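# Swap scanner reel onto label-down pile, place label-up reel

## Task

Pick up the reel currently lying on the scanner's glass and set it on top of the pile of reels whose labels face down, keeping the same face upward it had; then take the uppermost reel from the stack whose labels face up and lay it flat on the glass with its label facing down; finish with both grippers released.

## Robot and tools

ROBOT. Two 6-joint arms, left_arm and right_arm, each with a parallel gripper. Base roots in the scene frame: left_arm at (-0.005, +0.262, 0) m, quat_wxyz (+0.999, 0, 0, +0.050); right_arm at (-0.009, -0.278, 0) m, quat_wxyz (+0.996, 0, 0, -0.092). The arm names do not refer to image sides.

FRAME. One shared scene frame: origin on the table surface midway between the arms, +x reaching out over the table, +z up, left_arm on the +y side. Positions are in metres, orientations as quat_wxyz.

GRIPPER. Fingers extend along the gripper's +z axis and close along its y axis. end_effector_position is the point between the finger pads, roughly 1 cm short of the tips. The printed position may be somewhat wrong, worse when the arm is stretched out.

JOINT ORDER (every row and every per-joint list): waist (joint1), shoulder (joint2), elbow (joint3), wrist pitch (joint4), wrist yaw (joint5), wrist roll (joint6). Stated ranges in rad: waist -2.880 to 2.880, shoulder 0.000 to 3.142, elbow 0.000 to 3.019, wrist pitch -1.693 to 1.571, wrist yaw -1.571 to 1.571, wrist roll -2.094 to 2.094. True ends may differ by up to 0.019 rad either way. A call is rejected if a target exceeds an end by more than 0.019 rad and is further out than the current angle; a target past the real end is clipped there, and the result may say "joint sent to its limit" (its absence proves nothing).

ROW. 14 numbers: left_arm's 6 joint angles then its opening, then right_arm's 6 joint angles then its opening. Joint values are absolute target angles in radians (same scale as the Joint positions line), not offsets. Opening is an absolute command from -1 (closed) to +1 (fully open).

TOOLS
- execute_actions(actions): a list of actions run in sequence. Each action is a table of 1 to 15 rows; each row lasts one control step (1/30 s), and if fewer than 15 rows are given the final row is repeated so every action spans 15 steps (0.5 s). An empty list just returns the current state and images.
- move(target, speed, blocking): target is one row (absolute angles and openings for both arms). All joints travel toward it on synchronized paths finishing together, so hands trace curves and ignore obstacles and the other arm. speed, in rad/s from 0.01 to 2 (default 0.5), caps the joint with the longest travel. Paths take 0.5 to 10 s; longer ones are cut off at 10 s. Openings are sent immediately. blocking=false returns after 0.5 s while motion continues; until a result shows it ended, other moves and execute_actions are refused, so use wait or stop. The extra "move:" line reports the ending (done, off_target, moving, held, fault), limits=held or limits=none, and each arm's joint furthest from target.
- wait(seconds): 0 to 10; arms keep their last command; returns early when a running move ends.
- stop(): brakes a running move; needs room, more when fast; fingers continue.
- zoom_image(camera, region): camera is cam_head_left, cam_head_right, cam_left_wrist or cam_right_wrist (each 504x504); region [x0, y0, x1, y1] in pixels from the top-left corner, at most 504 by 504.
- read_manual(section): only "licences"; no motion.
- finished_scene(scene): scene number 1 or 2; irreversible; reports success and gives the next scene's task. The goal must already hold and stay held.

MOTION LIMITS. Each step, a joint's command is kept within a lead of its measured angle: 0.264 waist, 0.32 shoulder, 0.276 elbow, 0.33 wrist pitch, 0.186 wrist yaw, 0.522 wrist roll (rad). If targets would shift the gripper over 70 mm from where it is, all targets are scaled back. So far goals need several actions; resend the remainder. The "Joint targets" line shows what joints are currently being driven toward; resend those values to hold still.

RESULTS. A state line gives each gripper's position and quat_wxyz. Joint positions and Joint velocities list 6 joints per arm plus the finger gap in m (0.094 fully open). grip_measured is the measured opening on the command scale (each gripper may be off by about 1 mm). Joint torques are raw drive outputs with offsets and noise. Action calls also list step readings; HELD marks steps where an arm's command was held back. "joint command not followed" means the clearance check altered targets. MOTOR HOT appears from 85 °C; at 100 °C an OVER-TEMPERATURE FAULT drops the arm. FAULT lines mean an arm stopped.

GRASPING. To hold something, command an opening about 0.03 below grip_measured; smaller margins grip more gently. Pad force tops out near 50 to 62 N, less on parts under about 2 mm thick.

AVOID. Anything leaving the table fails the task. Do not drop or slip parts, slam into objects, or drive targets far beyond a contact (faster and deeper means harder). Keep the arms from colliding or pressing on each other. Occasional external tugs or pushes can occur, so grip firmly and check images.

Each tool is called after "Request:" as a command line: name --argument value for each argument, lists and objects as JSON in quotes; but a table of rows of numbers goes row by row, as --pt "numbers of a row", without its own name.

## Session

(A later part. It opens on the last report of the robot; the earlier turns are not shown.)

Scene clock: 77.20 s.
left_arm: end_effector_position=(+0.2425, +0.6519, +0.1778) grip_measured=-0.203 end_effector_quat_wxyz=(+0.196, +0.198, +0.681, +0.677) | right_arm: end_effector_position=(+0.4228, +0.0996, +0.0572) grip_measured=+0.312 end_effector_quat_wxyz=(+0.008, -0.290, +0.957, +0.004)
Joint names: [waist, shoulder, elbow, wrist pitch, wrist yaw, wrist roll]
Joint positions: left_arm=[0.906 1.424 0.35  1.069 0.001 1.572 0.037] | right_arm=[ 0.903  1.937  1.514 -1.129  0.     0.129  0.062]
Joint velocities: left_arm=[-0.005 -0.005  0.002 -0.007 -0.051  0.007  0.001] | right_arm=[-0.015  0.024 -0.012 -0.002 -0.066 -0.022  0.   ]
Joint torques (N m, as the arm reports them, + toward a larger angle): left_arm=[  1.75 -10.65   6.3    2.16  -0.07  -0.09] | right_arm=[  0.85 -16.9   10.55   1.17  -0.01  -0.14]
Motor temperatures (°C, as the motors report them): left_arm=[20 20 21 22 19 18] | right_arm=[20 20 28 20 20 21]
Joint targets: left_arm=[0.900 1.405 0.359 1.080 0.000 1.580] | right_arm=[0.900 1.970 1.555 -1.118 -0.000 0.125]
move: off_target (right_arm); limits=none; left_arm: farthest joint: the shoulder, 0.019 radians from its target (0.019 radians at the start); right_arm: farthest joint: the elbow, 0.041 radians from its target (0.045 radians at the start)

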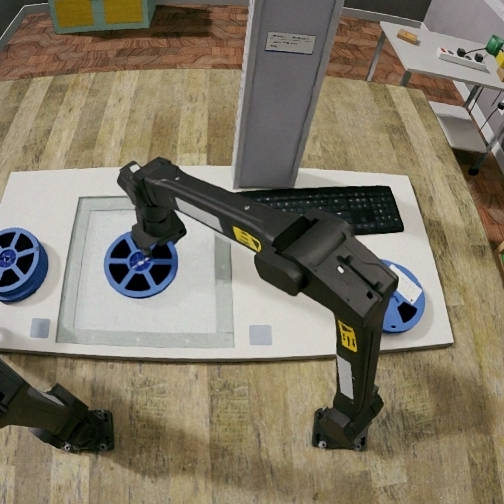

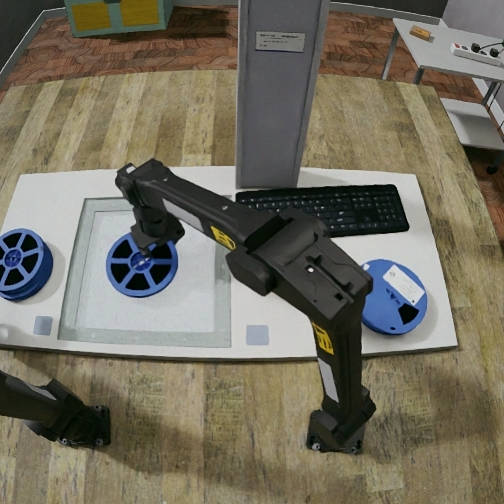

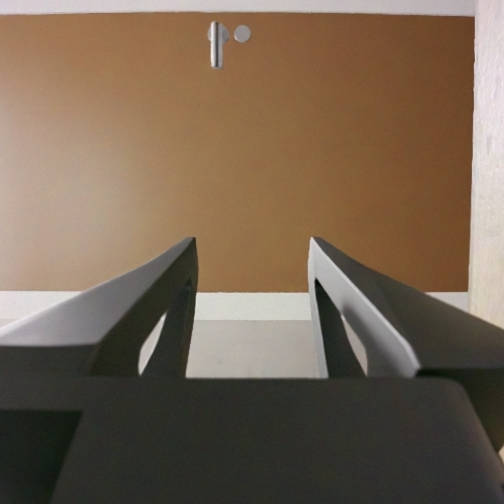

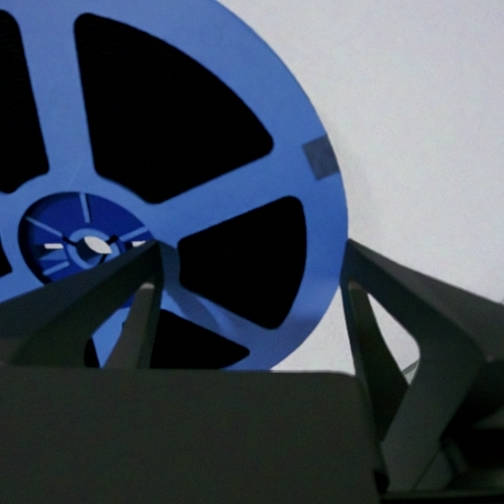

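Request:
move --target '[0.9,1.405,0.359,1.08,0,1.58,-0.2,0.9,1.985,1.52,-1.15,0,0.125,0.27]' --speed 0.06

Request:
move --target '[0.9,1.405,0.359,1.08,0,1.58,-0.2,0.9,1.95,1.52,-1.15,0,0.125,0.5]'

Request:
move --target '[0.9,1.405,0.359,1.08,0,1.58,-0.2,0.9,1.75,1.55,-1.28,0,0.125,0.5]' --speed 0.3

Scene clock: 78.47 s.
left_arm: end_effector_position=(+0.2425, +0.6519, +0.1778) grip_measured=-0.203 end_effector_quat_wxyz=(+0.196, +0.198, +0.681, +0.677) | right_arm: end_effector_position=(+0.4214, +0.0990, +0.0557) grip_measured=+0.312 end_effector_quat_wxyz=(+0.004, -0.290, +0.957, +0.003)
Joint names: [waist, shoulder, elbow, wrist pitch, wrist yaw, wrist roll]
Joint positions: left_arm=[0.906 1.424 0.35  1.069 0.001 1.572 0.037] | right_arm=[ 0.903  1.939  1.514 -1.134 -0.002  0.129  0.062]
Joint velocities: left_arm=[-0.015 -0.005  0.002  0.012 -0.037  0.007  0.001] | right_arm=[-0.015 -0.005 -0.017  0.002 -0.081 -0.037  0.001]
Joint torques (N m, as the arm reports them, + toward a larger angle): left_arm=[  1.76 -10.56   6.27   2.15  -0.08  -0.09] | right_arm=[  0.83 -15.83   7.73  -0.21   0.08  -0.13]
Motor temperatures (°C, as the motors report them): left_arm=[20 20 21 22 19 18] | right_arm=[20 21 28 20 20 21]
Joint targets: left_arm=[0.900 1.405 0.359 1.080 -0.000 1.580] | right_arm=[0.900 1.985 1.520 -1.150 0.000 0.125]
move: off_target (right_arm); limits=none; left_arm: farthest joint: the shoulder, 0.019 radians from its target (0.019 radians at the start); right_arm: farthest joint: the shoulder, 0.046 radians from its target (0.048 radians at the start)

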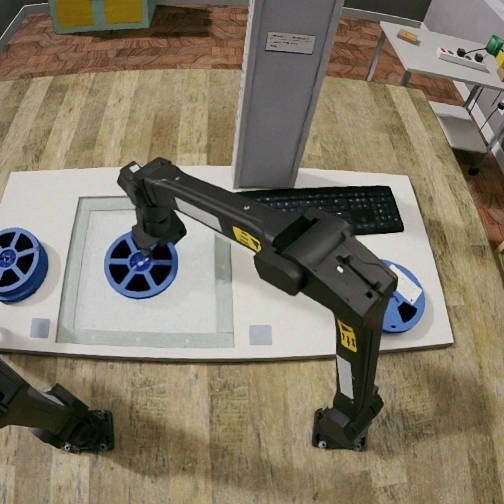

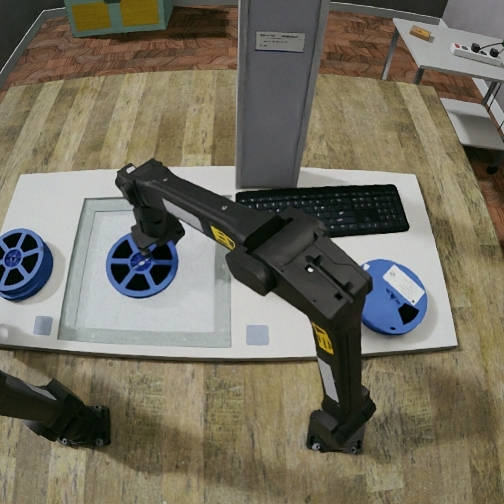

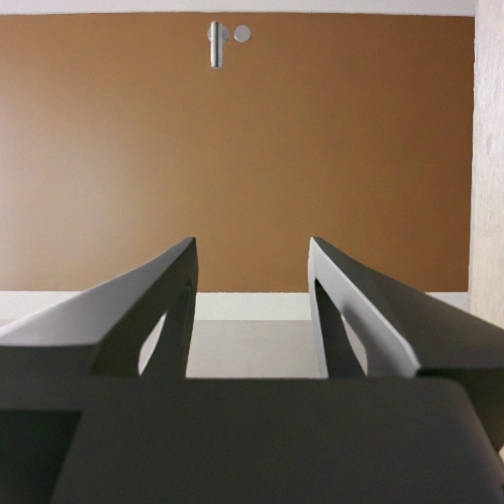

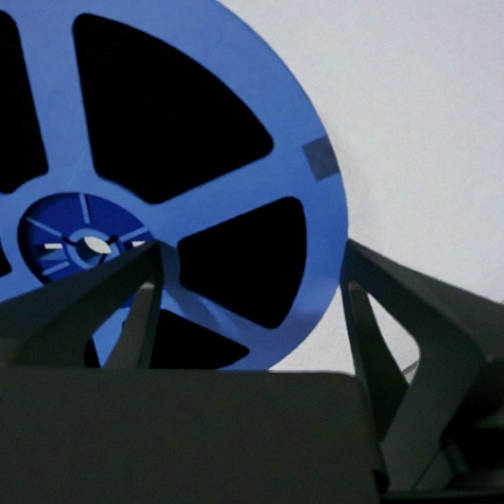

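Scene clock: 79.17 s.
left_arm: end_effector_position=(+0.2425, +0.6519, +0.1778) grip_measured=-0.203 end_effector_quat_wxyz=(+0.196, +0.198, +0.681, +0.677) | right_arm: end_effector_position=(+0.4204, +0.0983, +0.0557) grip_measured=+0.498 end_effector_quat_wxyz=(+0.002, -0.290, +0.957, +0.002)
Joint names: [waist, shoulder, elbow, wrist pitch, wrist yaw, wrist roll]
Joint positions: left_arm=[0.906 1.424 0.35  1.069 0.001 1.572 0.037] | right_arm=[ 0.903  1.939  1.514 -1.139 -0.003  0.129  0.07 ]
Joint velocities: left_arm=[ 0.005 -0.005 -0.007  0.007 -0.081  0.022 -0.001] | right_arm=[ 0.005  0.005 -0.012  0.007 -0.081 -0.022 -0.   ]
Joint torques (N m, as the arm reports them, + toward a larger angle): left_arm=[  1.77 -10.67   6.27   2.14  -0.07  -0.09] | right_arm=[  0.9  -19.04   7.73   0.02   0.08  -0.13]
Motor temperatures (°C, as the motors report them): left_arm=[20 20 21 22 19 18] | right_arm=[20 21 28 20 20 21]
Joint targets: left_arm=[0.900 1.405 0.359 1.080 0.000 1.580] | right_arm=[0.900 1.950 1.520 -1.150 -0.000 0.125]
move: done; limits=none; left_arm: farthest joint: the shoulder, 0.019 radians from its target (0.019 radians at the start); right_arm: farthest joint: the shoulder, 0.011 radians from its target (0.011 radians at the start)

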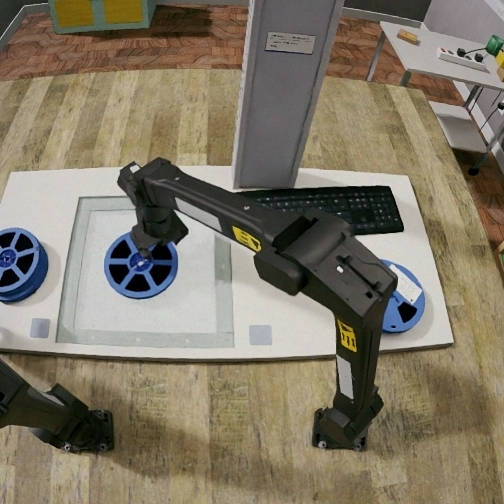

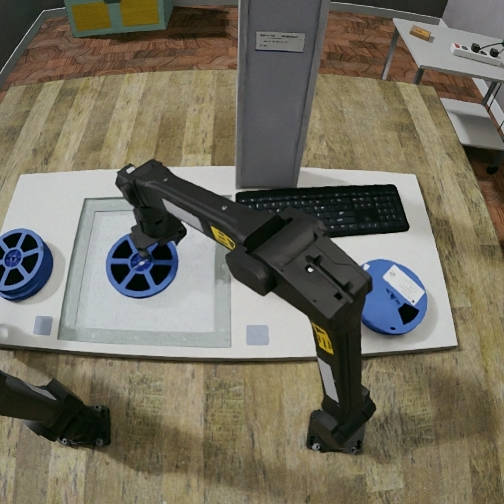

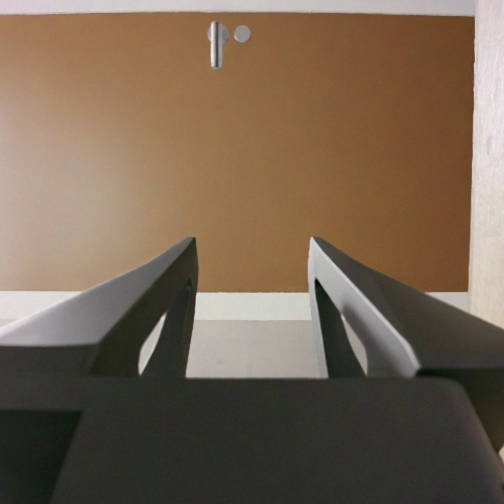

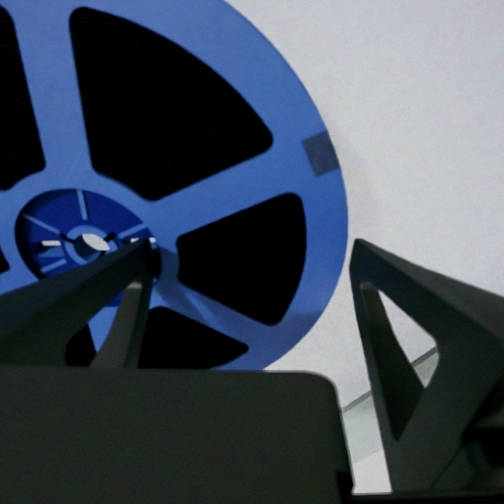

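Scene clock: 80.20 s.
left_arm: end_effector_position=(+0.2425, +0.6519, +0.1778) grip_measured=-0.203 end_effector_quat_wxyz=(+0.196, +0.198, +0.681, +0.677) | right_arm: end_effector_position=(+0.4007, +0.0809, +0.1582) grip_measured=+0.498 end_effector_quat_wxyz=(+0.031, -0.290, +0.956, +0.015)
Joint names: [waist, shoulder, elbow, wrist pitch, wrist yaw, wrist roll]
Joint positions: left_arm=[0.906 1.424 0.35  1.069 0.001 1.572 0.037] | right_arm=[ 0.903  1.749  1.517 -1.27  -0.002  0.129  0.07 ]
Joint velocities: left_arm=[ 0.005  0.005 -0.007 -0.017 -0.037 -0.007  0.001] | right_arm=[-0.015 -0.005  0.022 -0.017 -0.007  0.007 -0.002]
Joint torques (N m, as the arm reports them, + toward a larger angle): left_arm=[  1.74 -10.69   6.27   2.17  -0.07  -0.09] | right_arm=[  0.84 -17.41  10.42   0.24   0.08  -0.13]
Motor temperatures (°C, as the motors report them): left_arm=[20 20 21 22 19 18] | right_arm=[20 21 28 20 20 21]
Joint targets: left_arm=[0.900 1.405 0.359 1.080 0.000 1.580] | right_arm=[0.900 1.750 1.550 -1.280 0.000 0.125]
move: off_target (right_arm); limits=none; left_arm: farthest joint: the shoulder, 0.019 radians from its target (0.019 radians at the start); right_arm: farthest joint: the elbow, 0.033 radians from its target (0.036 radians at the start)

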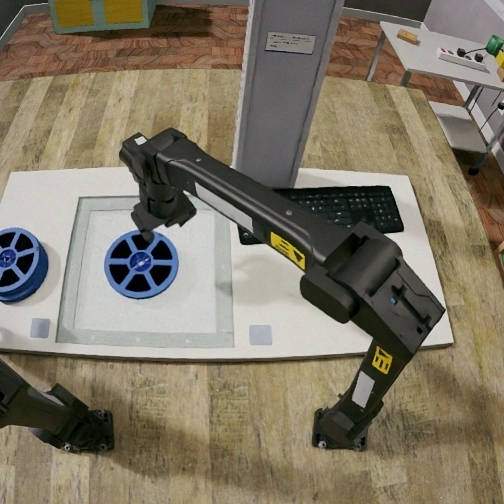

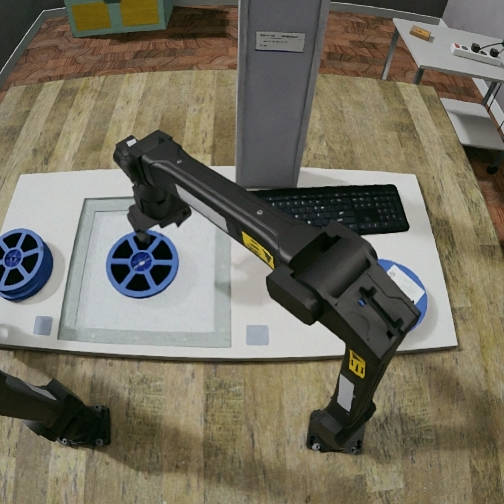

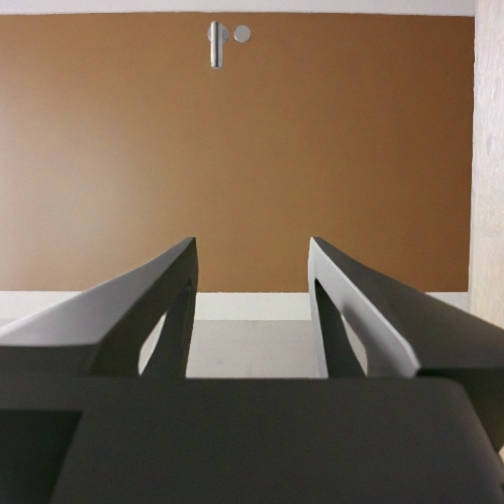

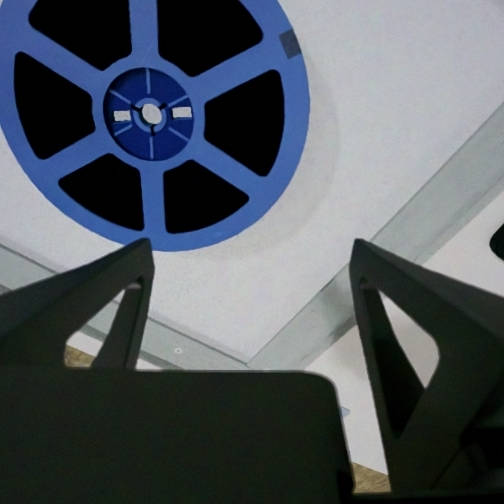

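Request:
finished_scene --scene 1

The scene is finished: the task was done.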